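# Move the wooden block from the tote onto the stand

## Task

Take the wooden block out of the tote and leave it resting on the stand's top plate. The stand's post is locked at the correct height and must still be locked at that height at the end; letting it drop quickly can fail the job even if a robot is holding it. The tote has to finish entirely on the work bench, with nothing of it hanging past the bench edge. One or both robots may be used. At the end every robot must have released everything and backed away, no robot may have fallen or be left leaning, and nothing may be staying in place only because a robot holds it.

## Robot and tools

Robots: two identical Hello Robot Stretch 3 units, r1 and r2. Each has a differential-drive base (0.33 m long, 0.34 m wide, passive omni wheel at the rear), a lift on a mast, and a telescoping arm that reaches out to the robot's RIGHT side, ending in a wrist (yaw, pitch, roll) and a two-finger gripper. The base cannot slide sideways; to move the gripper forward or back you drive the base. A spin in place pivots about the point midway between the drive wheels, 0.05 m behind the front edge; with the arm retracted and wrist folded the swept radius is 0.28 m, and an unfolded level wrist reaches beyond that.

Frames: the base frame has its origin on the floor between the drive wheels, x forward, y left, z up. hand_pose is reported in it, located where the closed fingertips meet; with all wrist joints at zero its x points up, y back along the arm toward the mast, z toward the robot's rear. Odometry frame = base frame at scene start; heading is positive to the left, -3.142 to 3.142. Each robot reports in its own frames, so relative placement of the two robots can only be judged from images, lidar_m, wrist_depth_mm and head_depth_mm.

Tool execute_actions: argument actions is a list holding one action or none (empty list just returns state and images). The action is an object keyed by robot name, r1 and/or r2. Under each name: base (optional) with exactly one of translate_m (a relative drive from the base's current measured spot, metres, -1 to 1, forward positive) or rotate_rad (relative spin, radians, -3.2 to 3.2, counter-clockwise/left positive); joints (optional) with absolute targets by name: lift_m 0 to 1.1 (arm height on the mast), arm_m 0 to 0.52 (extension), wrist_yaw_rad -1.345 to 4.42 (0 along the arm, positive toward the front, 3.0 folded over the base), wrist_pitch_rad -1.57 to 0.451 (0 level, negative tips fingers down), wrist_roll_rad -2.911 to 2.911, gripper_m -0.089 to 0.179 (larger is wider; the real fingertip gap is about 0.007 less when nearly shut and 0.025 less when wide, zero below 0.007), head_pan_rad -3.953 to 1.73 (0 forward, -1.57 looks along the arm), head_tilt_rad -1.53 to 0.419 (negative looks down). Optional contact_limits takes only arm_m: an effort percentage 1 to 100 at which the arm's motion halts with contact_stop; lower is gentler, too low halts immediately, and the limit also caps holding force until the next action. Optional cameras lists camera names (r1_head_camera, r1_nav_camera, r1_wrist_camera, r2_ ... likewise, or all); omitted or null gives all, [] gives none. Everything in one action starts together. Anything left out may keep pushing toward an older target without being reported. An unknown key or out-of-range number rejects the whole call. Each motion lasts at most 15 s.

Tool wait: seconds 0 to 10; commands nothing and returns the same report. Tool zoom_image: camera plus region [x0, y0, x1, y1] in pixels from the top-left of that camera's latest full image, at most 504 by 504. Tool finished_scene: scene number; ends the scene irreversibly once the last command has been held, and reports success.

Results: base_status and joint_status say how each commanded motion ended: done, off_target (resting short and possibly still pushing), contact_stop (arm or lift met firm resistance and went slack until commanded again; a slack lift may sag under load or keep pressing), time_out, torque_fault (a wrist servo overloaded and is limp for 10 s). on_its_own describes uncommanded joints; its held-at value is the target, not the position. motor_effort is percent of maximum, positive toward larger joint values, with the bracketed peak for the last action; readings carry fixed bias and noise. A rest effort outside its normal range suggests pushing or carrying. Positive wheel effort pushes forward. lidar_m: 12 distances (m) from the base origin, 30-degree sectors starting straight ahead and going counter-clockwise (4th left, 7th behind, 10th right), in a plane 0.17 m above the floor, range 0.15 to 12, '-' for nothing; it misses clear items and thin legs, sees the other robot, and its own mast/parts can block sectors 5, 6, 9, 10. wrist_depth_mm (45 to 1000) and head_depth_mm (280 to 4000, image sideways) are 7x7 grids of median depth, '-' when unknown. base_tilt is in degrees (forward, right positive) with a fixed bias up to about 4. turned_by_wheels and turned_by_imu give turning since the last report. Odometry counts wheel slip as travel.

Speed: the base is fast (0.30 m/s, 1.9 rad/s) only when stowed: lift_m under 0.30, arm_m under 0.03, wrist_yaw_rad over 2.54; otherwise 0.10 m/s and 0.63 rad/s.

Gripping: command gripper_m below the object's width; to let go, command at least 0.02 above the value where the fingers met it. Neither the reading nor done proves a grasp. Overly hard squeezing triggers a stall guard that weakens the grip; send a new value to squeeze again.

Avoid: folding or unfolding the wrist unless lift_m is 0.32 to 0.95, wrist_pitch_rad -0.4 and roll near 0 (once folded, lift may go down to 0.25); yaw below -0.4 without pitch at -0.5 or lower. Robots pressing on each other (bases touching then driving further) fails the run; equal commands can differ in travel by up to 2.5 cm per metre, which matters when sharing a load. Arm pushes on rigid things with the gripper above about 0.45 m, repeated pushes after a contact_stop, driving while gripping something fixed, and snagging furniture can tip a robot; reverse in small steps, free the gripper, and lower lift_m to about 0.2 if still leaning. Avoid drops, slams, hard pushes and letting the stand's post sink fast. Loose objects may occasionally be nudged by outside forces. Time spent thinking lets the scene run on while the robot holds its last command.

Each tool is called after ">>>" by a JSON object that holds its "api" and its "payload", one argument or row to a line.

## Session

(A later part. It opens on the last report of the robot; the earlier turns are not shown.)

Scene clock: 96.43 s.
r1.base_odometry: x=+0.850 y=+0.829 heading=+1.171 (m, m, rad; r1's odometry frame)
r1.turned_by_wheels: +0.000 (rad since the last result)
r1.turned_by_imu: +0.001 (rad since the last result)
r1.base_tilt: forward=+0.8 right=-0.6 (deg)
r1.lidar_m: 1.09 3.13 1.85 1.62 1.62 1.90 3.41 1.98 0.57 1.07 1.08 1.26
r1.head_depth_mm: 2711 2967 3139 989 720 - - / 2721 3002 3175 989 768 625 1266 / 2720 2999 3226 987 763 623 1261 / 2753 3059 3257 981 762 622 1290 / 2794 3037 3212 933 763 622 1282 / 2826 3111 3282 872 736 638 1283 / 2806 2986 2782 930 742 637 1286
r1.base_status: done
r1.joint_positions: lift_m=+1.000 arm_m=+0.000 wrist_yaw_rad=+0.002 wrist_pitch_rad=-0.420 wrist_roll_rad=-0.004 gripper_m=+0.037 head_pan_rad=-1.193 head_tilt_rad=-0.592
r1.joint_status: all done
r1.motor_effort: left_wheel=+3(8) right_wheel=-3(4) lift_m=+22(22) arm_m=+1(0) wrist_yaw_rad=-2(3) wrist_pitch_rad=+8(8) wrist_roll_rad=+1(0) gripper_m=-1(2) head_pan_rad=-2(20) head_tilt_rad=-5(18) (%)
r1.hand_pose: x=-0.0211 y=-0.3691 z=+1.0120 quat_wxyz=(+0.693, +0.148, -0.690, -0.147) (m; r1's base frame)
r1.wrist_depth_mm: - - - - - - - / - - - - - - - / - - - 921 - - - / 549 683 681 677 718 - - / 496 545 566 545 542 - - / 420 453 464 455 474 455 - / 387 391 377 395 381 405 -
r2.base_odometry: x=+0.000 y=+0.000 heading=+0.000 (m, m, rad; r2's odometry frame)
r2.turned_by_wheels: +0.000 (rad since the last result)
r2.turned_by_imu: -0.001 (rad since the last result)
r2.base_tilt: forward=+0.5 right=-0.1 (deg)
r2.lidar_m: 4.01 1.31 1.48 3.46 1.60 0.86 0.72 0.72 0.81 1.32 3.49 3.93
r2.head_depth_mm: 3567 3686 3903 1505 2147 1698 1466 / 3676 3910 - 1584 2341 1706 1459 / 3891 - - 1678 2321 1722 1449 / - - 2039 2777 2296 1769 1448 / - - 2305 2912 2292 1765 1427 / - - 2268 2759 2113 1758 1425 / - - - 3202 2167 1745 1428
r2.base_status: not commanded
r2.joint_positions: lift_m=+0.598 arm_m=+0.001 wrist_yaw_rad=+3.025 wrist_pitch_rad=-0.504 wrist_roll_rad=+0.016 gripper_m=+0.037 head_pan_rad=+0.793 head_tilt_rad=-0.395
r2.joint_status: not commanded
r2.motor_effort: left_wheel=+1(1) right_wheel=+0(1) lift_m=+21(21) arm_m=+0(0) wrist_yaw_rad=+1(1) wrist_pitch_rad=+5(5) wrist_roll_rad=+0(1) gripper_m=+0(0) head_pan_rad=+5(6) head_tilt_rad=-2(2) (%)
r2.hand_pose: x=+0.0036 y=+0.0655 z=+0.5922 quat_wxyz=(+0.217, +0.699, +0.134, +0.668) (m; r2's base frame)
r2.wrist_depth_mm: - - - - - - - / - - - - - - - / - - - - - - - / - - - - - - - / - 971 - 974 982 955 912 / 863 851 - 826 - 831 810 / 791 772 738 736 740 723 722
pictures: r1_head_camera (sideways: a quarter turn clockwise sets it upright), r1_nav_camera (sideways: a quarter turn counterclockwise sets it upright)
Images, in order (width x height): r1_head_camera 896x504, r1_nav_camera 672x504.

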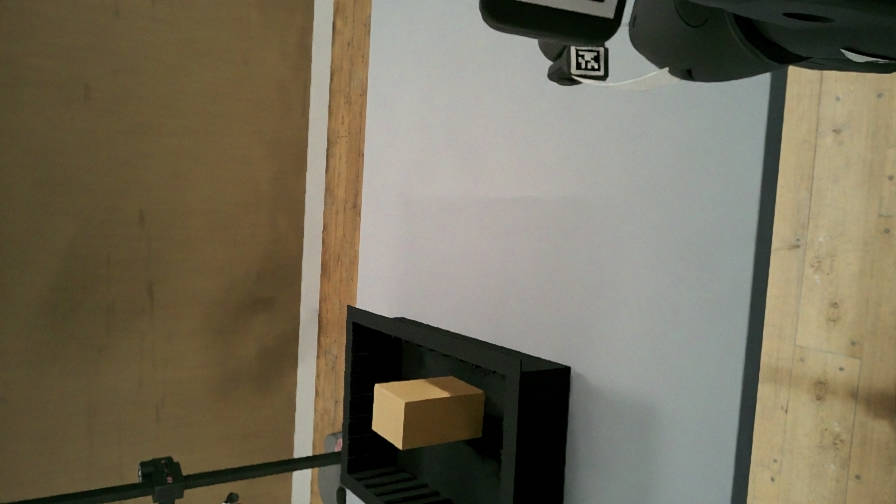

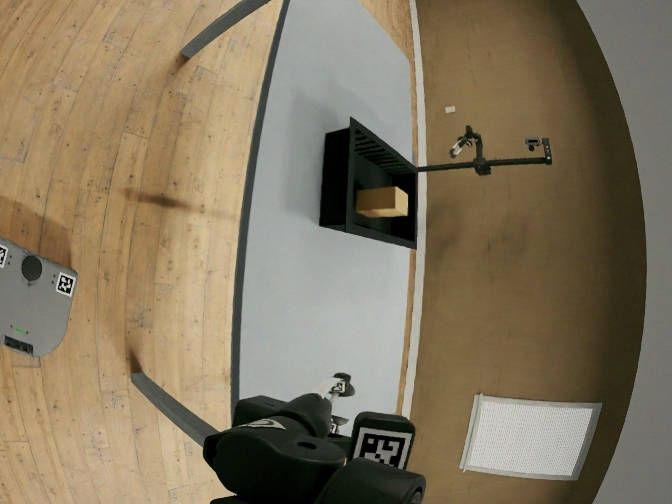

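>>> {"api": "execute_actions", "payload": {
  "actions": [
    {"r1":{"base":{"rotate_rad":0.34},"joints":{"head_pan_rad":-1.3,"head_tilt_rad":-0.7}}}
  ],
  "cameras": []
}}

>>> {"api": "execute_actions", "payload": {
  "actions": [
    {"r1":{"base":{"translate_m":0.2},"joints":{"wrist_pitch_rad":-1.5,"gripper_m":0.12,"lift_m":1.1}}}
  ],
  "cameras": ["r1_head_camera"]
}}

Scene clock: 111.33 s.
r1.base_odometry: x=+0.850 y=+0.829 heading=+1.511 (m, m, rad; r1's odometry frame)
r1.turned_by_wheels: +0.340 (rad since the last result)
r1.turned_by_imu: +0.343 (rad since the last result)
r1.base_tilt: forward=+0.7 right=-0.5 (deg)
r1.lidar_m: 4.56 2.07 1.64 1.62 1.74 2.58 2.00 0.57 0.60 1.07 1.15 1.10
r1.head_depth_mm: 2655 2981 1120 - - - - / 2852 3121 1108 917 - - 1208 / 2883 3205 1036 849 691 1335 1231 / 2958 3314 909 777 685 1359 1228 / 2988 3397 1030 796 686 1429 1216 / 3120 3459 1101 801 702 1419 1221 / 3293 3625 1100 841 723 1413 1218
r1.base_status: done
r1.joint_positions: lift_m=+1.000 arm_m=+0.000 wrist_yaw_rad=+0.001 wrist_pitch_rad=-0.420 wrist_roll_rad=-0.004 gripper_m=+0.037 head_pan_rad=-1.293 head_tilt_rad=-0.691
r1.joint_status: all done
r1.motor_effort: left_wheel=-4(9) right_wheel=+3(7) lift_m=+22(22) arm_m=+0(0) wrist_yaw_rad=-3(3) wrist_pitch_rad=+8(8) wrist_roll_rad=+0(0) gripper_m=-1(1) head_pan_rad=-3(10) head_tilt_rad=-6(17) (%)
r1.hand_pose: x=-0.0212 y=-0.3691 z=+1.0120 quat_wxyz=(+0.693, +0.148, -0.690, -0.147) (m; r1's base frame)
r1.wrist_depth_mm: - - - - - - - / - - - - - - - / 906 793 758 918 - - - / 659 610 606 676 680 693 - / 487 476 483 548 554 551 591 / 450 459 472 454 468 459 451 / 386 385 378 389 382 388 388
r2.base_odometry: x=+0.000 y=+0.000 heading=+0.000 (m, m, rad; r2's odometry frame)
r2.turned_by_wheels: +0.000 (rad since the last result)
r2.turned_by_imu: +0.000 (rad since the last result)
r2.base_tilt: forward=+0.8 right=-0.2 (deg)
r2.lidar_m: 4.02 1.32 1.48 3.46 1.60 0.86 0.72 0.72 0.81 1.32 3.49 3.90
r2.head_depth_mm: 3511 3684 3901 1487 2149 1685 1455 / 3630 3944 - 1575 2351 1691 1450 / 3925 - - 1667 2320 1720 1466 / - - 2038 2790 2294 1753 1443 / - - 2324 2919 2284 1773 1427 / - - 2278 2758 2096 1755 1431 / - - - 3164 2205 1757 1419
r2.base_status: not commanded
r2.joint_positions: lift_m=+0.598 arm_m=+0.001 wrist_yaw_rad=+3.025 wrist_pitch_rad=-0.504 wrist_roll_rad=+0.016 gripper_m=+0.037 head_pan_rad=+0.793 head_tilt_rad=-0.395
r2.joint_status: not commanded
r2.motor_effort: left_wheel=+1(1) right_wheel=+0(1) lift_m=+21(21) arm_m=-1(1) wrist_yaw_rad=+1(1) wrist_pitch_rad=+4(5) wrist_roll_rad=+0(0) gripper_m=+0(1) head_pan_rad=+5(5) head_tilt_rad=-2(2) (%)
r2.hand_pose: x=+0.0036 y=+0.0655 z=+0.5922 quat_wxyz=(+0.217, +0.699, +0.134, +0.668) (m; r2's base frame)
r2.wrist_depth_mm: - - - - - - - / - - - - - - - / - - - - - - - / - - - - - - - / - 978 - 964 967 968 940 / 862 870 - 853 - 843 817 / 765 755 738 741 730 711 716
pictures: none
No camera images: the call's "cameras" was empty. Leave "cameras" out to get every camera's image.

Scene clock: 114.57 s.
r1.base_odometry: x=+0.862 y=+1.029 heading=+1.511 (m, m, rad; r1's odometry frame)
r1.turned_by_wheels: +0.000 (rad since the last result)
r1.turned_by_imu: +0.000 (rad since the last result)
r1.base_tilt: forward=+0.8 right=-0.4 (deg)
r1.lidar_m: 4.52 2.04 1.62 1.60 1.71 2.54 2.17 0.73 1.11 1.09 1.18 0.93
r1.head_depth_mm: 2724 2942 1026 791 - - - / 2802 3127 1014 855 672 - - / 2888 3202 1033 776 691 1421 1219 / 2821 3281 1108 794 688 1414 1257 / 3003 3336 1102 848 705 1414 1238 / 3220 3539 1104 844 724 1420 1225 / 3242 3658 1097 842 744 1419 1218
r1.base_status: done
r1.joint_positions: lift_m=+1.100 arm_m=+0.000 wrist_yaw_rad=+0.001 wrist_pitch_rad=-1.493 wrist_roll_rad=-0.004 gripper_m=+0.120 head_pan_rad=-1.293 head_tilt_rad=-0.691
r1.joint_status: all done
r1.motor_effort: left_wheel=-4(6) right_wheel=+3(7) lift_m=+22(21) arm_m=+0(1) wrist_yaw_rad=-3(2) wrist_pitch_rad=-2(7) wrist_roll_rad=+0(0) gripper_m=-1(80) head_pan_rad=-2(3) head_tilt_rad=-5(6) (%)
r1.hand_pose: x=-0.0216 y=-0.1407 z=+0.9811 quat_wxyz=(+0.520, +0.482, -0.517, -0.479) (m; r1's base frame)
r1.wrist_depth_mm: - - - - - - 659 / - - - - - - - / - - - - - - - / - - - - - - - / - - - - - - - / - - - - - - - / - - - - - - -
r2.base_odometry: x=+0.000 y=+0.000 heading=+0.000 (m, m, rad; r2's odometry frame)
r2.turned_by_wheels: +0.000 (rad since the last result)
r2.turned_by_imu: +0.000 (rad since the last result)
r2.base_tilt: forward=+0.7 right=-0.3 (deg)
r2.lidar_m: 4.01 1.32 1.47 3.45 1.60 0.86 0.72 0.72 0.81 1.32 3.49 3.90
r2.head_depth_mm: 3446 3717 3901 1482 2174 1703 1463 / 3683 3873 - 1577 2303 1690 1457 / 3870 3936 2721 1684 2311 1717 1440 / - - 2042 2733 2325 1760 1440 / - - 2337 2913 2311 1772 1437 / - - 2298 2775 2098 1761 1435 / - - - 3194 2153 1735 1417
r2.base_status: not commanded
r2.joint_positions: lift_m=+0.598 arm_m=+0.001 wrist_yaw_rad=+3.025 wrist_pitch_rad=-0.504 wrist_roll_rad=+0.016 gripper_m=+0.037 head_pan_rad=+0.793 head_tilt_rad=-0.395
r2.joint_status: not commanded
r2.motor_effort: left_wheel=+1(1) right_wheel=-1(1) lift_m=+21(21) arm_m=+0(0) wrist_yaw_rad=+1(1) wrist_pitch_rad=+5(4) wrist_roll_rad=+1(1) gripper_m=+0(1) head_pan_rad=+4(4) head_tilt_rad=-1(2) (%)
r2.hand_pose: x=+0.0036 y=+0.0655 z=+0.5922 quat_wxyz=(+0.217, +0.699, +0.134, +0.668) (m; r2's base frame)
r2.wrist_depth_mm: - - - - - - - / - - - - - - - / - - - - - - - / - - - - - - - / - 990 - 971 - 929 928 / 879 851 - 829 - 793 807 / 779 765 739 749 739 726 704
pictures: r1_head_camera (sideways: a quarter turn clockwise sets it upright)
Images, in order (width x height): r1_head_camera 896x504.

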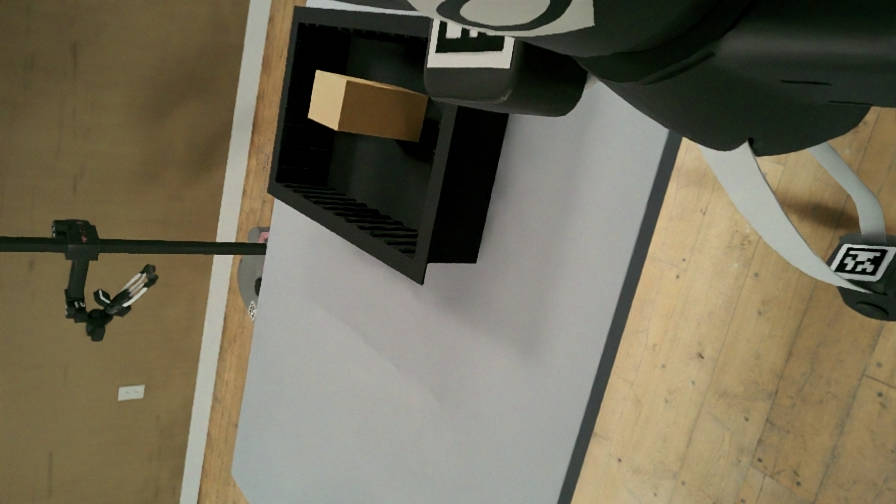

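>>> {"api": "execute_actions", "payload": {
  "actions": [
    {"r1":{"joints":{"arm_m":0.5}}}
  ],
  "cameras": ["r1_head_camera","r1_wrist_camera"]
}}

Scene clock: 123.47 s.
r1.base_odometry: x=+0.862 y=+1.029 heading=+1.511 (m, m, rad; r1's odometry frame)
r1.turned_by_wheels: +0.000 (rad since the last result)
r1.turned_by_imu: -0.001 (rad since the last result)
r1.base_tilt: forward=+0.8 right=-0.5 (deg)
r1.lidar_m: 4.51 2.05 1.61 1.59 1.71 2.54 2.18 0.73 1.11 1.09 1.17 0.93
r1.head_depth_mm: 2690 3141 1018 790 693 623 1237 / 2834 3154 922 764 693 1334 1224 / 2896 3180 1032 771 691 1367 1214 / 2894 3198 1103 791 688 1418 1222 / 2993 3419 1102 846 706 1409 1224 / 3203 3493 1092 847 720 1406 1216 / 3300 3652 1100 842 746 1415 1219
r1.base_status: not commanded
r1.joint_positions: lift_m=+1.100 arm_m=+0.500 wrist_yaw_rad=+0.000 wrist_pitch_rad=-1.495 wrist_roll_rad=-0.004 gripper_m=+0.120 head_pan_rad=-1.293 head_tilt_rad=-0.691
r1.joint_status: all done
r1.motor_effort: left_wheel=-5(5) right_wheel=+3(3) lift_m=+22(22) arm_m=+5(5) wrist_yaw_rad=+0(2) wrist_pitch_rad=-2(2) wrist_roll_rad=+0(0) gripper_m=-1(1) head_pan_rad=-1(2) head_tilt_rad=-5(6) (%)
r1.hand_pose: x=-0.0216 y=-0.6400 z=+0.9811 quat_wxyz=(+0.520, +0.481, -0.517, -0.480) (m; r1's base frame)
r1.wrist_depth_mm: 350 316 354 358 369 367 378 / 356 320 359 363 370 372 379 / 354 328 360 365 378 379 381 / 358 336 366 368 377 379 385 / 363 282 293 318 380 389 390 / 366 364 373 379 383 388 396 / 367 374 383 380 386 391 394
r2.base_odometry: x=+0.000 y=+0.000 heading=+0.000 (m, m, rad; r2's odometry frame)
r2.turned_by_wheels: +0.000 (rad since the last result)
r2.turned_by_imu: -0.001 (rad since the last result)
r2.base_tilt: forward=+0.5 right=-0.2 (deg)
r2.lidar_m: 4.03 1.32 1.48 3.45 1.60 0.86 0.72 0.72 0.81 1.32 3.48 3.92
r2.head_depth_mm: 3457 3650 3997 1485 2161 1691 1473 / 3678 3856 - 1581 2365 1692 1451 / 3794 - 2739 1672 2303 1731 1437 / - - 2010 2771 2310 1786 1444 / - - 2340 2878 2330 1758 1438 / - - 2275 2749 2110 1756 1432 / - - - 3180 2180 1739 1423
r2.base_status: not commanded
r2.joint_positions: lift_m=+0.598 arm_m=+0.001 wrist_yaw_rad=+3.025 wrist_pitch_rad=-0.504 wrist_roll_rad=+0.016 gripper_m=+0.037 head_pan_rad=+0.793 head_tilt_rad=-0.395
r2.joint_status: not commanded
r2.motor_effort: left_wheel=+1(1) right_wheel=-1(1) lift_m=+21(21) arm_m=+0(0) wrist_yaw_rad=+1(1) wrist_pitch_rad=+5(4) wrist_roll_rad=+0(0) gripper_m=+0(1) head_pan_rad=+4(4) head_tilt_rad=-2(1) (%)
r2.hand_pose: x=+0.0036 y=+0.0655 z=+0.5922 quat_wxyz=(+0.217, +0.699, +0.134, +0.668) (m; r2's base frame)
r2.wrist_depth_mm: - - - - - - - / - - - - - - - / - - - - - - - / - - - - - - - / - 995 - 955 981 935 948 / 846 864 - 850 - 822 802 / 786 749 738 759 746 712 717
pictures: r1_head_camera (sideways: a quarter turn clockwise sets it upright), r1_wrist_camera
Images, in order (width x height): r1_head_camera 896x504, r1_wrist_camera 644x364.

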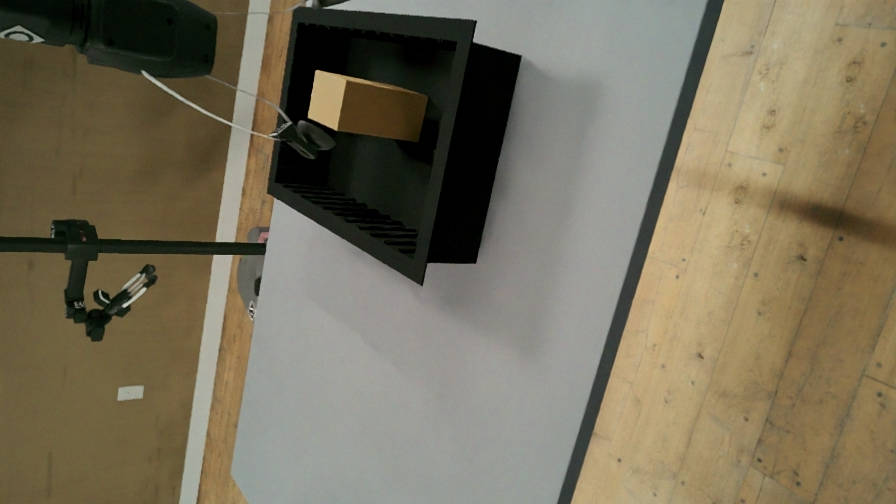

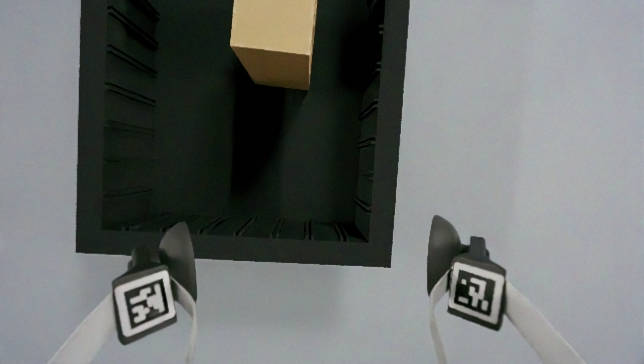

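>>> {"api": "execute_actions", "payload": {
  "actions": [
    {"r1":{"joints":{"arm_m":0.52,"wrist_pitch_rad":-1.1,"gripper_m":0.05}}}
  ],
  "cameras": []
}}

>>> {"api": "execute_actions", "payload": {
  "actions": [
    {"r1":{"joints":{"lift_m":0.9}}}
  ],
  "cameras": ["r1_wrist_camera"]
}}

Scene clock: 138.13 s.
r1.base_odometry: x=+0.862 y=+1.029 heading=+1.511 (m, m, rad; r1's odometry frame)
r1.turned_by_wheels: +0.000 (rad since the last result)
r1.turned_by_imu: -0.001 (rad since the last result)
r1.base_tilt: forward=+0.8 right=-0.5 (deg)
r1.lidar_m: 4.52 2.03 1.62 1.60 1.71 2.54 2.18 0.73 1.11 1.09 1.17 0.92
r1.head_depth_mm: - 3042 1018 790 692 625 1220 / 2782 3096 995 766 691 1331 1231 / 2885 3208 1035 771 690 1365 1224 / 2887 3247 1108 792 689 1422 1221 / 3021 3414 1106 845 703 1411 1227 / 3263 3525 1101 846 723 1417 1226 / 3311 3578 1089 839 747 1408 1217
r1.base_status: not commanded
r1.joint_positions: lift_m=+1.100 arm_m=+0.519 wrist_yaw_rad=+0.000 wrist_pitch_rad=-1.112 wrist_roll_rad=-0.004 gripper_m=+0.050 head_pan_rad=-1.293 head_tilt_rad=-0.691
r1.joint_status: all done
r1.motor_effort: left_wheel=-4(4) right_wheel=+3(3) lift_m=+22(22) arm_m=+6(7) wrist_yaw_rad=-1(1) wrist_pitch_rad=+5(4) wrist_roll_rad=+0(0) gripper_m=+0(82) head_pan_rad=-3(1) head_tilt_rad=-5(6) (%)
r1.hand_pose: x=-0.0216 y=-0.7564 z=+0.9981 quat_wxyz=(+0.602, +0.374, -0.599, -0.373) (m; r1's base frame)
r1.wrist_depth_mm: 476 488 489 492 503 505 - / 457 444 411 402 466 478 483 / 420 388 433 438 443 450 452 / 403 362 405 408 418 425 428 / 385 339 388 387 398 399 405 / 368 317 - 372 380 381 388 / 348 298 351 353 353 365 367
r2.base_odometry: x=+0.000 y=+0.000 heading=+0.000 (m, m, rad; r2's odometry frame)
r2.turned_by_wheels: +0.000 (rad since the last result)
r2.turned_by_imu: +0.000 (rad since the last result)
r2.base_tilt: forward=+0.5 right=-0.3 (deg)
r2.lidar_m: 4.00 1.32 1.48 3.45 1.60 0.86 0.72 0.72 0.81 1.32 3.49 3.92
r2.head_depth_mm: 3489 3776 3832 1498 2150 1695 1457 / 3750 3828 - 1571 2316 1680 1446 / 3824 - 2750 1683 2314 1720 1442 / - - 2001 2715 2283 1762 1443 / - - 2331 2935 2326 1771 1424 / - - 2261 2806 2100 1763 1429 / - - - 3207 2150 1754 1420
r2.base_status: not commanded
r2.joint_positions: lift_m=+0.598 arm_m=+0.001 wrist_yaw_rad=+3.025 wrist_pitch_rad=-0.504 wrist_roll_rad=+0.016 gripper_m=+0.037 head_pan_rad=+0.793 head_tilt_rad=-0.395
r2.joint_status: not commanded
r2.motor_effort: left_wheel=+1(0) right_wheel=-1(1) lift_m=+21(21) arm_m=+0(0) wrist_yaw_rad=+1(0) wrist_pitch_rad=+4(4) wrist_roll_rad=+1(0) gripper_m=-1(0) head_pan_rad=+4(4) head_tilt_rad=-2(2) (%)
r2.hand_pose: x=+0.0036 y=+0.0655 z=+0.5922 quat_wxyz=(+0.217, +0.699, +0.134, +0.668) (m; r2's base frame)
r2.wrist_depth_mm: - - - - - - - / - - - - - - - / - - - - - - - / - - - - - - - / - - - 999 959 947 893 / 866 841 - 823 - 826 816 / 765 773 730 736 721 718 721
pictures: none
No camera images: the call's "cameras" was empty. Leave "cameras" out to get every camera's image.

Scene clock: 141.53 s.
r1.base_odometry: x=+0.862 y=+1.029 heading=+1.511 (m, m, rad; r1's odometry frame)
r1.turned_by_wheels: +0.000 (rad since the last result)
r1.turned_by_imu: +0.000 (rad since the last result)
r1.base_tilt: forward=+0.9 right=-0.5 (deg)
r1.lidar_m: 4.52 2.05 1.62 1.60 1.72 2.55 2.18 0.73 1.11 1.09 1.17 0.92
r1.head_depth_mm: 2720 2879 980 782 692 625 1231 / 2827 3089 1018 759 689 1341 1228 / 2910 3216 1036 774 688 1373 1229 / 2882 3267 1103 793 688 1414 1228 / 3007 3431 1103 846 705 1405 1227 / 3168 3436 1100 842 722 1414 1212 / 3380 3681 1090 843 741 1406 1212
r1.base_status: not commanded
r1.joint_positions: lift_m=+0.900 arm_m=+0.520 wrist_yaw_rad=+0.001 wrist_pitch_rad=-1.111 wrist_roll_rad=-0.004 gripper_m=+0.050 head_pan_rad=-1.293 head_tilt_rad=-0.692
r1.joint_status: all done
r1.motor_effort: left_wheel=-3(8) right_wheel=+2(6) lift_m=+14(18) arm_m=+5(6) wrist_yaw_rad=-2(2) wrist_pitch_rad=+4(5) wrist_roll_rad=+0(0) gripper_m=-1(1) head_pan_rad=-2(1) head_tilt_rad=-5(6) (%)
r1.hand_pose: x=-0.0215 y=-0.7566 z=+0.7986 quat_wxyz=(+0.602, +0.374, -0.599, -0.372) (m; r1's base frame)
r1.wrist_depth_mm: 207 97 96 99 223 146 258 / 210 90 90 93 218 137 242 / 208 86 86 91 214 128 228 / 200 201 114 202 205 120 214 / 191 193 192 195 179 114 204 / 183 184 - 187 148 110 193 / 174 175 175 177 176 104 183
r2.base_odometry: x=+0.000 y=+0.000 heading=+0.000 (m, m, rad; r2's odometry frame)
r2.turned_by_wheels: +0.000 (rad since the last result)
r2.turned_by_imu: +0.000 (rad since the last result)
r2.base_tilt: forward=+0.7 right=-0.1 (deg)
r2.lidar_m: 4.03 1.32 1.48 3.45 1.60 0.86 0.72 0.72 0.81 1.32 3.48 3.94
r2.head_depth_mm: 3557 3743 3908 1483 2155 1698 1444 / 3634 3893 - 1583 2342 1674 1458 / 3954 - 2735 1669 2326 1715 1445 / - - 1946 2774 2313 1788 1438 / - - 2347 2906 2292 1767 1443 / - - 2298 2794 2097 1752 1424 / - - - 3160 2181 1751 1418
r2.base_status: not commanded
r2.joint_positions: lift_m=+0.598 arm_m=+0.001 wrist_yaw_rad=+3.025 wrist_pitch_rad=-0.504 wrist_roll_rad=+0.016 gripper_m=+0.037 head_pan_rad=+0.793 head_tilt_rad=-0.395
r2.joint_status: not commanded
r2.motor_effort: left_wheel=+1(1) right_wheel=+0(1) lift_m=+21(21) arm_m=+0(1) wrist_yaw_rad=+0(0) wrist_pitch_rad=+5(5) wrist_roll_rad=+0(1) gripper_m=-1(0) head_pan_rad=+6(5) head_tilt_rad=-2(2) (%)
r2.hand_pose: x=+0.0036 y=+0.0655 z=+0.5922 quat_wxyz=(+0.217, +0.699, +0.134, +0.668) (m; r2's base frame)
r2.wrist_depth_mm: - - - - - - - / - - - - - - - / - - - - - - - / - - - - - - - / 1000 - - 946 - 950 926 / 876 846 - 860 - 821 796 / 759 759 738 763 740 729 708
pictures: r1_wrist_camera
Images, in order (width x height): r1_wrist_camera 644x364.

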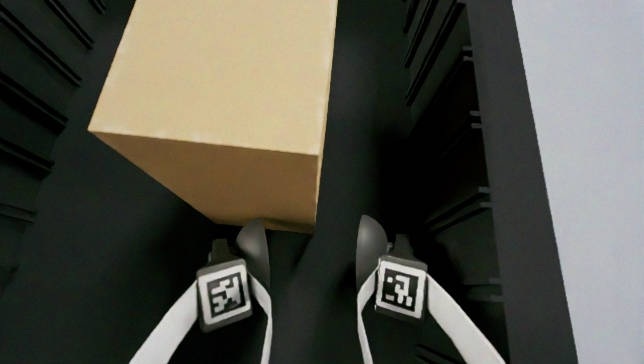

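>>> {"api": "execute_actions", "payload": {
  "actions": [
    {"r1":{"joints":{"arm_m":0.3,"gripper_m":0.0}}}
  ],
  "cameras": ["r1_head_camera"]
}}

Scene clock: 147.43 s.
r1.base_odometry: x=+0.862 y=+1.029 heading=+1.511 (m, m, rad; r1's odometry frame)
r1.turned_by_wheels: +0.000 (rad since the last result)
r1.turned_by_imu: -0.001 (rad since the last result)
r1.base_tilt: forward=+0.9 right=-0.5 (deg)
r1.lidar_m: 4.51 2.04 1.62 1.60 1.71 2.54 2.18 0.73 1.11 1.09 1.18 0.92
r1.head_depth_mm: 2715 2985 - 685 647 625 1230 / 2797 3132 1072 773 648 1324 1227 / 2865 3245 977 843 663 1355 1232 / 2865 3249 1102 783 682 1429 1230 / 3026 3406 1101 847 704 1411 1226 / 3153 3464 1096 845 725 1424 1224 / 3325 3619 1098 841 744 1422 1226
r1.base_status: not commanded
r1.joint_positions: lift_m=+0.900 arm_m=+0.301 wrist_yaw_rad=+0.000 wrist_pitch_rad=-1.094 wrist_roll_rad=-0.003 gripper_m=+0.000 head_pan_rad=-1.293 head_tilt_rad=-0.692
r1.joint_status: all done
r1.motor_effort: left_wheel=-3(4) right_wheel=+2(2) lift_m=+14(14) arm_m=-5(8) wrist_yaw_rad=+0(2) wrist_pitch_rad=-2(6) wrist_roll_rad=+0(0) gripper_m=-3(82) head_pan_rad=-1(2) head_tilt_rad=-5(5) (%)
r1.hand_pose: x=-0.0216 y=-0.5417 z=+0.8003 quat_wxyz=(+0.605, +0.368, -0.603, -0.368) (m; r1's base frame)
r1.wrist_depth_mm: 208 247 183 185 222 256 265 / 213 233 230 230 213 142 249 / 213 218 220 223 202 131 233 / 203 207 208 210 192 124 219 / 194 195 198 202 183 117 207 / 185 185 187 - 155 111 196 / 121 118 137 179 141 105 185
r2.base_odometry: x=+0.000 y=+0.000 heading=+0.000 (m, m, rad; r2's odometry frame)
r2.turned_by_wheels: +0.000 (rad since the last result)
r2.turned_by_imu: -0.001 (rad since the last result)
r2.base_tilt: forward=+0.4 right=+0.0 (deg)
r2.lidar_m: 4.02 1.32 1.48 3.47 1.60 0.86 0.72 0.72 0.81 1.32 3.50 3.92
r2.head_depth_mm: 3530 3718 3915 1492 2181 1711 1457 / 3693 3888 - 1583 2336 1682 1456 / 3887 - 2702 1694 2345 1733 1448 / - - 2034 2718 2318 1780 1431 / - - 2315 2888 2313 1759 1437 / - - 2308 2802 2093 1762 1432 / - - - 3208 2176 1752 1414
r2.base_status: not commanded
r2.joint_positions: lift_m=+0.598 arm_m=+0.001 wrist_yaw_rad=+3.025 wrist_pitch_rad=-0.504 wrist_roll_rad=+0.016 gripper_m=+0.037 head_pan_rad=+0.793 head_tilt_rad=-0.395
r2.joint_status: not commanded
r2.motor_effort: left_wheel=+1(1) right_wheel=+0(1) lift_m=+21(21) arm_m=+0(0) wrist_yaw_rad=+0(0) wrist_pitch_rad=+5(5) wrist_roll_rad=+0(0) gripper_m=+0(0) head_pan_rad=+5(3) head_tilt_rad=-2(2) (%)
r2.hand_pose: x=+0.0036 y=+0.0655 z=+0.5922 quat_wxyz=(+0.217, +0.699, +0.134, +0.668) (m; r2's base frame)
r2.wrist_depth_mm: - - - - - - - / - - - - - - - / - - - - - - - / - - - - - - - / - - - 969 990 953 906 / 881 872 - 806 - 836 818 / 758 762 747 742 730 728 704
pictures: r1_head_camera (sideways: a quarter turn clockwise sets it upright)
Images, in order (width x height): r1_head_camera 896x504.

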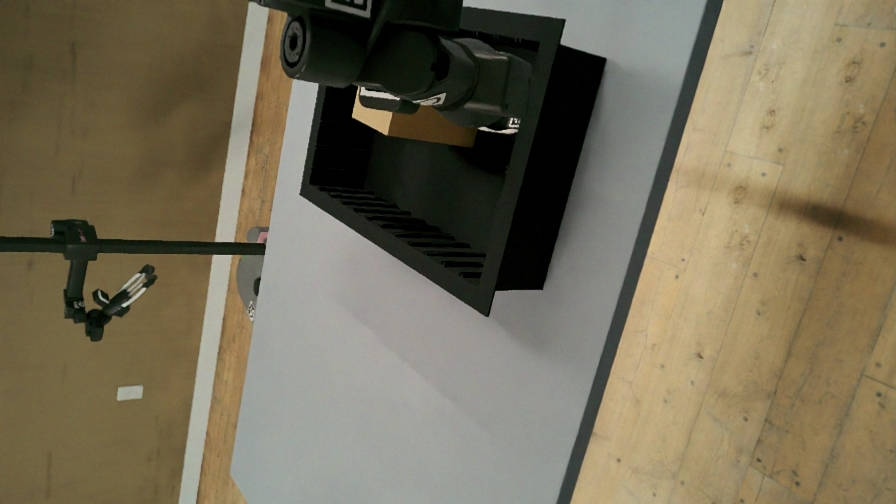

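>>> {"api": "execute_actions", "payload": {
  "actions": [
    {"r1":{"joints":{"lift_m":1.05}}}
  ],
  "cameras": []
}}

>>> {"api": "execute_actions", "payload": {
  "actions": [
    {"r1":{"joints":{"arm_m":0.45,"wrist_pitch_rad":-1.5,"gripper_m":0.12}}}
  ],
  "cameras": ["r1_wrist_camera"]
}}

Scene clock: 154.23 s.
r1.base_odometry: x=+0.862 y=+1.029 heading=+1.511 (m, m, rad; r1's odometry frame)
r1.turned_by_wheels: +0.000 (rad since the last result)
r1.turned_by_imu: -0.001 (rad since the last result)
r1.base_tilt: forward=+0.8 right=-0.6 (deg)
r1.lidar_m: 4.51 2.04 1.62 1.60 1.71 2.53 2.18 0.73 1.11 1.09 1.17 0.93
r1.head_depth_mm: 2721 - - 777 653 625 1224 / 2797 3046 963 774 650 1335 1228 / 2891 3266 981 846 662 1366 1221 / 2882 3288 1103 785 683 1416 1220 / 3035 3454 1106 847 703 1421 1223 / 3251 3477 1096 846 723 1411 1212 / 3294 3634 1092 840 743 1400 1215
r1.base_status: not commanded
r1.joint_positions: lift_m=+1.050 arm_m=+0.300 wrist_yaw_rad=+0.000 wrist_pitch_rad=-1.101 wrist_roll_rad=-0.003 gripper_m=+0.000 head_pan_rad=-1.293 head_tilt_rad=-0.692
r1.joint_status: all done
r1.motor_effort: left_wheel=-3(3) right_wheel=+2(2) lift_m=+22(23) arm_m=-5(6) wrist_yaw_rad=+0(0) wrist_pitch_rad=+1(3) wrist_roll_rad=+0(0) gripper_m=-4(3) head_pan_rad=-2(1) head_tilt_rad=-5(5) (%)
r1.hand_pose: x=-0.0216 y=-0.5398 z=+0.9490 quat_wxyz=(+0.604, +0.371, -0.601, -0.370) (m; r1's base frame)
r1.wrist_depth_mm: 426 368 430 424 434 453 453 / 404 344 400 277 414 419 429 / 376 325 376 370 389 396 400 / 356 313 360 365 363 376 377 / 332 322 345 351 345 357 356 / 254 309 327 - 331 337 337 / 303 236 236 236 257 322 321
r2.base_odometry: x=+0.000 y=+0.000 heading=+0.000 (m, m, rad; r2's odometry frame)
r2.turned_by_wheels: +0.000 (rad since the last result)
r2.turned_by_imu: -0.001 (rad since the last result)
r2.base_tilt: forward=+0.6 right=-0.2 (deg)
r2.lidar_m: 4.00 1.32 1.48 3.46 1.61 0.86 0.72 0.72 0.81 1.32 3.48 3.92
r2.head_depth_mm: 3549 3748 3954 1485 2165 1688 1453 / 3710 3913 - 1577 2339 1686 1461 / 3906 3978 2662 1676 2302 1721 1445 / - - 2027 2741 2289 1765 1432 / - - 2363 2967 2304 1763 1440 / - - 2278 2788 2122 1752 1429 / - - - 3191 2174 1739 1422
r2.base_status: not commanded
r2.joint_positions: lift_m=+0.598 arm_m=+0.001 wrist_yaw_rad=+3.025 wrist_pitch_rad=-0.504 wrist_roll_rad=+0.016 gripper_m=+0.037 head_pan_rad=+0.793 head_tilt_rad=-0.395
r2.joint_status: not commanded
r2.motor_effort: left_wheel=+1(1) right_wheel=-1(1) lift_m=+21(21) arm_m=+0(0) wrist_yaw_rad=+0(0) wrist_pitch_rad=+5(5) wrist_roll_rad=+0(0) gripper_m=+0(1) head_pan_rad=+5(4) head_tilt_rad=-2(1) (%)
r2.hand_pose: x=+0.0036 y=+0.0655 z=+0.5922 quat_wxyz=(+0.217, +0.699, +0.134, +0.668) (m; r2's base frame)
r2.wrist_depth_mm: - - - - - - - / - - - - - - - / - - - - - - - / - - - - - - - / - - - 961 993 956 934 / 881 857 - 840 - 850 815 / 757 759 733 751 724 724 709
pictures: none
No camera images: the call's "cameras" was empty. Leave "cameras" out to get every camera's image.

Scene clock: 156.60 s.
r1.base_odometry: x=+0.862 y=+1.029 heading=+1.511 (m, m, rad; r1's odometry frame)
r1.turned_by_wheels: +0.000 (rad since the last result)
r1.turned_by_imu: +0.000 (rad since the last result)
r1.base_tilt: forward=+0.9 right=-0.5 (deg)
r1.lidar_m: 4.51 2.05 1.62 1.60 1.71 2.54 2.18 0.73 1.11 1.09 1.17 0.92
r1.head_depth_mm: 2705 - 944 795 653 624 1232 / 2794 3086 944 772 652 1340 1229 / 2892 3254 987 847 663 1356 1230 / 2867 3344 1106 784 683 1419 1228 / 2990 3424 1111 845 704 1416 1222 / 3164 3534 1098 844 725 1410 1226 / 3254 3615 1095 843 744 1410 1217
r1.base_status: not commanded
r1.joint_positions: lift_m=+1.050 arm_m=+0.450 wrist_yaw_rad=+0.000 wrist_pitch_rad=-1.494 wrist_roll_rad=-0.003 gripper_m=+0.120 head_pan_rad=-1.293 head_tilt_rad=-0.692
r1.joint_status: all done
r1.motor_effort: left_wheel=-3(3) right_wheel=+2(2) lift_m=+22(22) arm_m=+6(7) wrist_yaw_rad=+0(0) wrist_pitch_rad=-2(2) wrist_roll_rad=+0(0) gripper_m=+0(79) head_pan_rad=-2(2) head_tilt_rad=-5(5) (%)
r1.hand_pose: x=-0.0216 y=-0.5901 z=+0.9311 quat_wxyz=(+0.520, +0.481, -0.518, -0.480) (m; r1's base frame)
r1.wrist_depth_mm: 230 293 306 199 273 321 326 / 225 301 197 199 300 325 329 / 227 310 313 318 287 329 331 / 231 314 319 320 278 332 332 / 237 305 321 323 259 334 339 / 243 281 322 323 245 336 340 / 234 237 245 253 336 340 346
r2.base_odometry: x=+0.000 y=+0.000 heading=+0.000 (m, m, rad; r2's odometry frame)
r2.turned_by_wheels: +0.000 (rad since the last result)
r2.turned_by_imu: +0.000 (rad since the last result)
r2.base_tilt: forward=+0.6 right=-0.2 (deg)
r2.lidar_m: 3.99 1.32 1.47 3.46 1.60 0.86 0.72 0.72 0.81 1.32 3.48 3.91
r2.head_depth_mm: 3477 3727 3959 1479 2158 1682 1469 / 3630 3857 - 1569 2345 1676 1447 / 3885 - 2699 1672 2321 1724 1449 / - - 2005 2724 2322 1773 1447 / - - 2328 2898 2278 1761 1438 / - - 2286 2775 2091 1757 1431 / - - - 3199 2188 1758 1422
r2.base_status: not commanded
r2.joint_positions: lift_m=+0.598 arm_m=+0.001 wrist_yaw_rad=+3.025 wrist_pitch_rad=-0.504 wrist_roll_rad=+0.016 gripper_m=+0.037 head_pan_rad=+0.793 head_tilt_rad=-0.395
r2.joint_status: not commanded
r2.motor_effort: left_wheel=+1(1) right_wheel=-1(1) lift_m=+21(21) arm_m=+1(0) wrist_yaw_rad=+1(0) wrist_pitch_rad=+5(5) wrist_roll_rad=+0(1) gripper_m=+0(1) head_pan_rad=+5(4) head_tilt_rad=-2(1) (%)
r2.hand_pose: x=+0.0036 y=+0.0655 z=+0.5922 quat_wxyz=(+0.217, +0.699, +0.134, +0.668) (m; r2's base frame)
r2.wrist_depth_mm: - - - - - - - / - - - - - - - / - - - - - - - / - - - - - - - / - - - 964 985 944 914 / 887 877 - 842 - 814 798 / 770 761 730 731 739 732 712
pictures: r1_wrist_camera
Images, in order (width x height): r1_wrist_camera 644x364.

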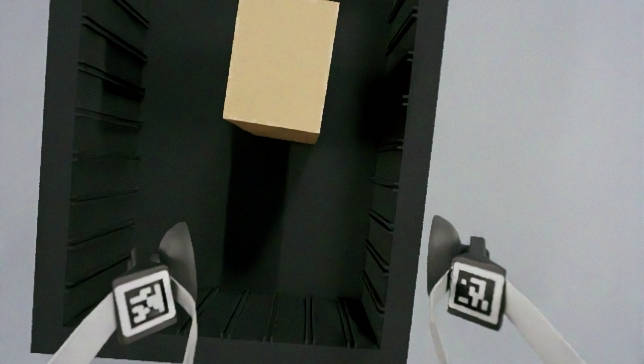

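>>> {"api": "execute_actions", "payload": {
  "actions": [
    {"r1":{"base":{"translate_m":0.02},"joints":{"arm_m":0.52}}}
  ],
  "cameras": []
}}

>>> {"api": "execute_actions", "payload": {
  "actions": [
    {"r1":{"joints":{"lift_m":0.93}}}
  ],
  "cameras": ["r1_wrist_camera"]
}}

Scene clock: 167.33 s.
r1.base_odometry: x=+0.863 y=+1.049 heading=+1.511 (m, m, rad; r1's odometry frame)
r1.turned_by_wheels: +0.000 (rad since the last result)
r1.turned_by_imu: -0.001 (rad since the last result)
r1.base_tilt: forward=+0.8 right=-0.6 (deg)
r1.lidar_m: 4.49 2.04 1.62 1.60 1.72 2.54 2.19 0.75 1.11 1.09 1.17 0.91
r1.head_depth_mm: 2751 - 1124 818 644 624 1225 / 2764 3072 976 773 652 1332 1228 / 2916 3153 1063 843 669 1360 1229 / 2886 3316 1108 762 686 1412 1225 / 3002 3376 1101 847 705 1415 1214 / 3200 3488 1103 842 723 1423 1219 / 3343 3609 1087 840 743 1411 1213
r1.base_status: done
r1.joint_positions: lift_m=+1.050 arm_m=+0.519 wrist_yaw_rad=+0.000 wrist_pitch_rad=-1.494 wrist_roll_rad=-0.003 gripper_m=+0.120 head_pan_rad=-1.293 head_tilt_rad=-0.692
r1.joint_status: all done
r1.motor_effort: left_wheel=-3(3) right_wheel=+2(7) lift_m=+22(22) arm_m=+6(6) wrist_yaw_rad=+1(0) wrist_pitch_rad=-2(2) wrist_roll_rad=+0(0) gripper_m=+0(0) head_pan_rad=-1(4) head_tilt_rad=-5(4) (%)
r1.hand_pose: x=-0.0216 y=-0.6600 z=+0.9311 quat_wxyz=(+0.520, +0.481, -0.518, -0.480) (m; r1's base frame)
r1.wrist_depth_mm: 303 244 307 310 313 324 326 / 307 251 312 316 316 325 331 / 309 259 314 202 302 327 333 / 314 266 315 203 288 333 332 / 315 256 320 320 298 334 341 / 317 242 325 328 299 336 342 / 320 313 325 328 288 342 344
r2.base_odometry: x=+0.000 y=+0.000 heading=+0.000 (m, m, rad; r2's odometry frame)
r2.turned_by_wheels: +0.000 (rad since the last result)
r2.turned_by_imu: +0.000 (rad since the last result)
r2.base_tilt: forward=+0.8 right=-0.3 (deg)
r2.lidar_m: 4.01 1.32 1.48 3.47 1.60 0.86 0.72 0.72 0.81 1.32 3.48 3.91
r2.head_depth_mm: 3482 3762 3880 1495 2165 1686 1474 / 3678 3935 - 1567 2353 1683 1453 / 3795 - 2748 1680 2343 1735 1442 / - - 1981 2725 2299 1772 1449 / - - 2344 2935 2286 1763 1430 / - - 2306 2739 2083 1764 1424 / - - - 3195 2173 1752 1420
r2.base_status: not commanded
r2.joint_positions: lift_m=+0.598 arm_m=+0.001 wrist_yaw_rad=+3.025 wrist_pitch_rad=-0.504 wrist_roll_rad=+0.016 gripper_m=+0.037 head_pan_rad=+0.793 head_tilt_rad=-0.395
r2.joint_status: not commanded
r2.motor_effort: left_wheel=+1(1) right_wheel=-1(1) lift_m=+21(21) arm_m=+0(0) wrist_yaw_rad=+1(1) wrist_pitch_rad=+5(5) wrist_roll_rad=+0(0) gripper_m=+0(0) head_pan_rad=+4(5) head_tilt_rad=-2(2) (%)
r2.hand_pose: x=+0.0036 y=+0.0655 z=+0.5922 quat_wxyz=(+0.217, +0.699, +0.134, +0.668) (m; r2's base frame)
r2.wrist_depth_mm: - - - - - - - / - - - - - - - / - - - - - - - / - - - - - - - / - 1000 - 960 974 923 914 / 850 853 - 827 - 825 825 / 775 762 729 737 735 718 714
pictures: none
No camera images: the call's "cameras" was empty. Leave "cameras" out to get every camera's image.

Scene clock: 169.27 s.
r1.base_odometry: x=+0.863 y=+1.049 heading=+1.511 (m, m, rad; r1's odometry frame)
r1.turned_by_wheels: +0.000 (rad since the last result)
r1.turned_by_imu: +0.000 (rad since the last result)
r1.base_tilt: forward=+0.7 right=-0.5 (deg)
r1.lidar_m: 4.48 2.04 1.62 1.60 1.71 2.54 2.19 0.75 1.11 1.09 1.17 0.91
r1.head_depth_mm: 2709 - 926 799 644 625 1234 / 2778 3162 979 770 657 1338 1239 / 2916 3210 985 819 667 1357 1225 / 2913 3273 1108 762 687 1426 1226 / 3012 3346 1097 848 705 1423 1217 / 3194 3548 1093 845 725 1414 1219 / 3280 3616 1090 837 741 1409 1218
r1.base_status: not commanded
r1.joint_positions: lift_m=+0.930 arm_m=+0.519 wrist_yaw_rad=+0.000 wrist_pitch_rad=-1.494 wrist_roll_rad=-0.003 gripper_m=+0.120 head_pan_rad=-1.293 head_tilt_rad=-0.692
r1.joint_status: all done
r1.motor_effort: left_wheel=-3(3) right_wheel=+2(2) lift_m=+14(19) arm_m=+5(6) wrist_yaw_rad=+0(0) wrist_pitch_rad=-2(2) wrist_roll_rad=+0(0) gripper_m=-1(1) head_pan_rad=-3(2) head_tilt_rad=-4(5) (%)
r1.hand_pose: x=-0.0216 y=-0.6600 z=+0.8116 quat_wxyz=(+0.520, +0.481, -0.518, -0.480) (m; r1's base frame)
r1.wrist_depth_mm: 175 193 195 197 201 167 119 / 177 195 82 82 83 163 121 / 184 197 82 83 84 160 122 / 183 198 83 84 85 157 123 / 188 200 84 85 86 151 123 / 192 201 84 86 86 132 125 / 191 203 206 86 189 147 219
r2.base_odometry: x=+0.000 y=+0.000 heading=+0.000 (m, m, rad; r2's odometry frame)
r2.turned_by_wheels: +0.000 (rad since the last result)
r2.turned_by_imu: +0.000 (rad since the last result)
r2.base_tilt: forward=+0.6 right=-0.2 (deg)
r2.lidar_m: 4.02 1.31 1.48 3.45 1.60 0.86 0.72 0.72 0.81 1.32 3.48 3.92
r2.head_depth_mm: 3521 3787 3994 1496 2155 1678 1463 / 3700 3838 - 1584 2350 1667 1452 / 3800 - 2739 1672 2322 1722 1446 / - - 1960 2730 2305 1772 1437 / - - 2350 2914 2290 1767 1440 / - - 2277 2775 2101 1751 1430 / - - - 3146 2175 1770 1427
r2.base_status: not commanded
r2.joint_positions: lift_m=+0.598 arm_m=+0.001 wrist_yaw_rad=+3.025 wrist_pitch_rad=-0.504 wrist_roll_rad=+0.016 gripper_m=+0.037 head_pan_rad=+0.793 head_tilt_rad=-0.395
r2.joint_status: not commanded
r2.motor_effort: left_wheel=+1(1) right_wheel=-1(1) lift_m=+21(21) arm_m=+1(0) wrist_yaw_rad=+0(1) wrist_pitch_rad=+5(4) wrist_roll_rad=+0(0) gripper_m=+0(0) head_pan_rad=+5(4) head_tilt_rad=-2(2) (%)
r2.hand_pose: x=+0.0036 y=+0.0655 z=+0.5922 quat_wxyz=(+0.217, +0.699, +0.134, +0.668) (m; r2's base frame)
r2.wrist_depth_mm: - - - - - - - / - - - - - - - / - - - - - - - / - - - - - - - / - 978 - 984 972 947 943 / 861 871 - 833 - 840 821 / 767 762 739 747 750 727 728
pictures: r1_wrist_camera
Images, in order (width x height): r1_wrist_camera 644x364.

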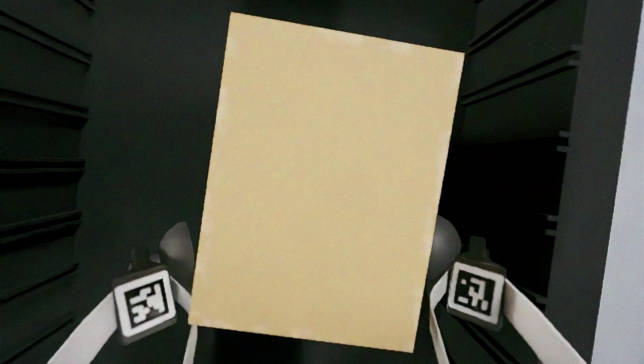

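The fingers straddle the block, so I'll close the gripper and lift.

>>> {"api": "execute_actions", "payload": {
  "actions": [
    {"r1":{"joints":{"gripper_m":0.02}}}
  ],
  "cameras": []
}}

>>> {"api": "execute_actions", "payload": {
  "actions": [
    {"r1":{"joints":{"lift_m":1.1}}}
  ],
  "cameras": ["r1_head_camera"]
}}

Scene clock: 178.80 s.
r1.base_odometry: x=+0.863 y=+1.049 heading=+1.511 (m, m, rad; r1's odometry frame)
r1.turned_by_wheels: +0.000 (rad since the last result)
r1.turned_by_imu: -0.001 (rad since the last result)
r1.base_tilt: forward=+0.9 right=-0.5 (deg)
r1.lidar_m: 4.49 2.04 1.62 1.60 1.71 2.54 2.19 0.74 1.11 1.10 1.18 0.91
r1.head_depth_mm: 2735 - 932 795 644 625 1224 / 2829 3149 973 770 652 1329 1230 / 2880 3265 985 840 665 1369 1230 / 2945 3309 1102 764 686 1420 1222 / 3022 3428 1100 843 706 1429 1218 / 3235 3452 1094 842 727 1407 1218 / 3325 3585 1091 838 750 1418 1222
r1.base_status: not commanded
r1.joint_positions: lift_m=+0.930 arm_m=+0.519 wrist_yaw_rad=+0.000 wrist_pitch_rad=-1.497 wrist_roll_rad=-0.003 gripper_m=+0.021 head_pan_rad=-1.293 head_tilt_rad=-0.692
r1.joint_status: all done
r1.motor_effort: left_wheel=-2(4) right_wheel=+1(3) lift_m=+15(15) arm_m=+7(6) wrist_yaw_rad=+0(0) wrist_pitch_rad=-1(2) wrist_roll_rad=+0(0) gripper_m=-23(97) head_pan_rad=-2(1) head_tilt_rad=-4(5) (%)
r1.hand_pose: x=-0.0216 y=-0.6593 z=+0.8116 quat_wxyz=(+0.519, +0.482, -0.517, -0.481) (m; r1's base frame)
r1.wrist_depth_mm: 175 194 80 78 77 167 119 / 179 194 81 78 76 163 120 / 184 195 81 79 77 160 121 / 187 198 82 79 78 156 122 / 188 199 82 79 203 152 123 / 192 201 82 80 78 147 125 / 199 202 206 81 210 136 218
r2.base_odometry: x=+0.000 y=+0.000 heading=+0.000 (m, m, rad; r2's odometry frame)
r2.turned_by_wheels: +0.000 (rad since the last result)
r2.turned_by_imu: +0.000 (rad since the last result)
r2.base_tilt: forward=+0.6 right=-0.2 (deg)
r2.lidar_m: 4.01 1.31 1.48 3.47 1.60 0.86 0.72 0.72 0.81 1.32 3.48 3.92
r2.head_depth_mm: 3548 3754 3838 1492 2166 1692 1473 / 3631 3908 - 1581 2356 1692 1447 / 3891 - 2714 1678 2316 1713 1449 / - - 1950 2694 2318 1772 1439 / - - 2328 2871 2280 1774 1434 / - - 2293 2766 2113 1752 1434 / - - - 3185 2186 1739 1422
r2.base_status: not commanded
r2.joint_positions: lift_m=+0.598 arm_m=+0.001 wrist_yaw_rad=+3.025 wrist_pitch_rad=-0.504 wrist_roll_rad=+0.016 gripper_m=+0.037 head_pan_rad=+0.793 head_tilt_rad=-0.395
r2.joint_status: not commanded
r2.motor_effort: left_wheel=+0(1) right_wheel=-1(1) lift_m=+21(21) arm_m=+0(1) wrist_yaw_rad=+1(1) wrist_pitch_rad=+5(4) wrist_roll_rad=+0(0) gripper_m=+0(0) head_pan_rad=+5(3) head_tilt_rad=-2(2) (%)
r2.hand_pose: x=+0.0036 y=+0.0655 z=+0.5922 quat_wxyz=(+0.217, +0.699, +0.134, +0.668) (m; r2's base frame)
r2.wrist_depth_mm: - - - - - - - / - - - - - - - / - - - - - - - / - - - - - - - / - - - 952 981 939 937 / 879 875 - 841 - 838 804 / 785 775 738 746 739 726 721
pictures: none
No camera images: the call's "cameras" was empty. Leave "cameras" out to get every camera's image.

Scene clock: 181.17 s.
r1.base_odometry: x=+0.863 y=+1.049 heading=+1.511 (m, m, rad; r1's odometry frame)
r1.turned_by_wheels: +0.000 (rad since the last result)
r1.turned_by_imu: +0.000 (rad since the last result)
r1.base_tilt: forward=+0.8 right=-0.6 (deg)
r1.lidar_m: 4.50 2.04 1.62 1.60 1.71 2.54 2.19 0.74 1.11 1.10 1.18 0.91
r1.head_depth_mm: 2677 659 700 822 643 622 1233 / 2774 3051 946 851 653 1328 1233 / 2888 3202 984 845 665 1367 1221 / 2906 3289 1102 761 688 1427 1216 / 3035 3443 1093 846 704 1412 1220 / 3214 3441 1101 843 724 1413 1219 / 3352 3621 1094 838 744 1410 1215
r1.base_status: not commanded
r1.joint_positions: lift_m=+1.100 arm_m=+0.519 wrist_yaw_rad=+0.000 wrist_pitch_rad=-1.498 wrist_roll_rad=-0.003 gripper_m=+0.021 head_pan_rad=-1.293 head_tilt_rad=-0.692
r1.joint_status: all done
r1.motor_effort: left_wheel=-2(3) right_wheel=+2(2) lift_m=+23(24) arm_m=+6(6) wrist_yaw_rad=+0(0) wrist_pitch_rad=-1(1) wrist_roll_rad=+0(0) gripper_m=-22(21) head_pan_rad=-1(2) head_tilt_rad=-5(4) (%)
r1.hand_pose: x=-0.0216 y=-0.6590 z=+0.9811 quat_wxyz=(+0.519, +0.482, -0.517, -0.481) (m; r1's base frame)
r1.wrist_depth_mm: 352 307 81 78 76 373 377 / 350 318 81 78 76 373 381 / 353 301 81 79 77 377 382 / 356 289 82 79 78 382 384 / 360 285 82 79 291 385 393 / 365 283 83 80 78 387 393 / 368 313 330 81 312 391 399
r2.base_odometry: x=+0.000 y=+0.000 heading=+0.000 (m, m, rad; r2's odometry frame)
r2.turned_by_wheels: +0.000 (rad since the last result)
r2.turned_by_imu: +0.000 (rad since the last result)
r2.base_tilt: forward=+0.7 right=+0.0 (deg)
r2.lidar_m: 3.99 1.32 1.48 3.45 1.60 0.86 0.72 0.72 0.81 1.32 3.49 3.91
r2.head_depth_mm: 3535 3660 3921 1505 2139 1708 1461 / 3760 3923 - 1588 2331 1693 1466 / 3908 - 2746 1663 2344 1735 1458 / - - 1951 2734 2309 1784 1448 / - - 2354 2885 2291 1770 1438 / - - 2321 2776 2082 1765 1425 / - - - 3195 2153 1765 1420
r2.base_status: not commanded
r2.joint_positions: lift_m=+0.598 arm_m=+0.001 wrist_yaw_rad=+3.025 wrist_pitch_rad=-0.504 wrist_roll_rad=+0.016 gripper_m=+0.037 head_pan_rad=+0.793 head_tilt_rad=-0.395
r2.joint_status: not commanded
r2.motor_effort: left_wheel=+0(1) right_wheel=-1(1) lift_m=+21(21) arm_m=+0(0) wrist_yaw_rad=+1(1) wrist_pitch_rad=+4(5) wrist_roll_rad=+0(0) gripper_m=-1(0) head_pan_rad=+5(4) head_tilt_rad=-2(2) (%)
r2.hand_pose: x=+0.0036 y=+0.0655 z=+0.5922 quat_wxyz=(+0.217, +0.699, +0.134, +0.668) (m; r2's base frame)
r2.wrist_depth_mm: - - - - - - - / - - - - - - - / - - - - - - - / - - - - - - - / - 968 - 985 977 949 910 / 887 896 - 828 - 845 813 / 779 756 712 737 732 719 731
pictures: r1_head_camera (sideways: a quarter turn clockwise sets it upright)
Images, in order (width x height): r1_head_camera 896x504.

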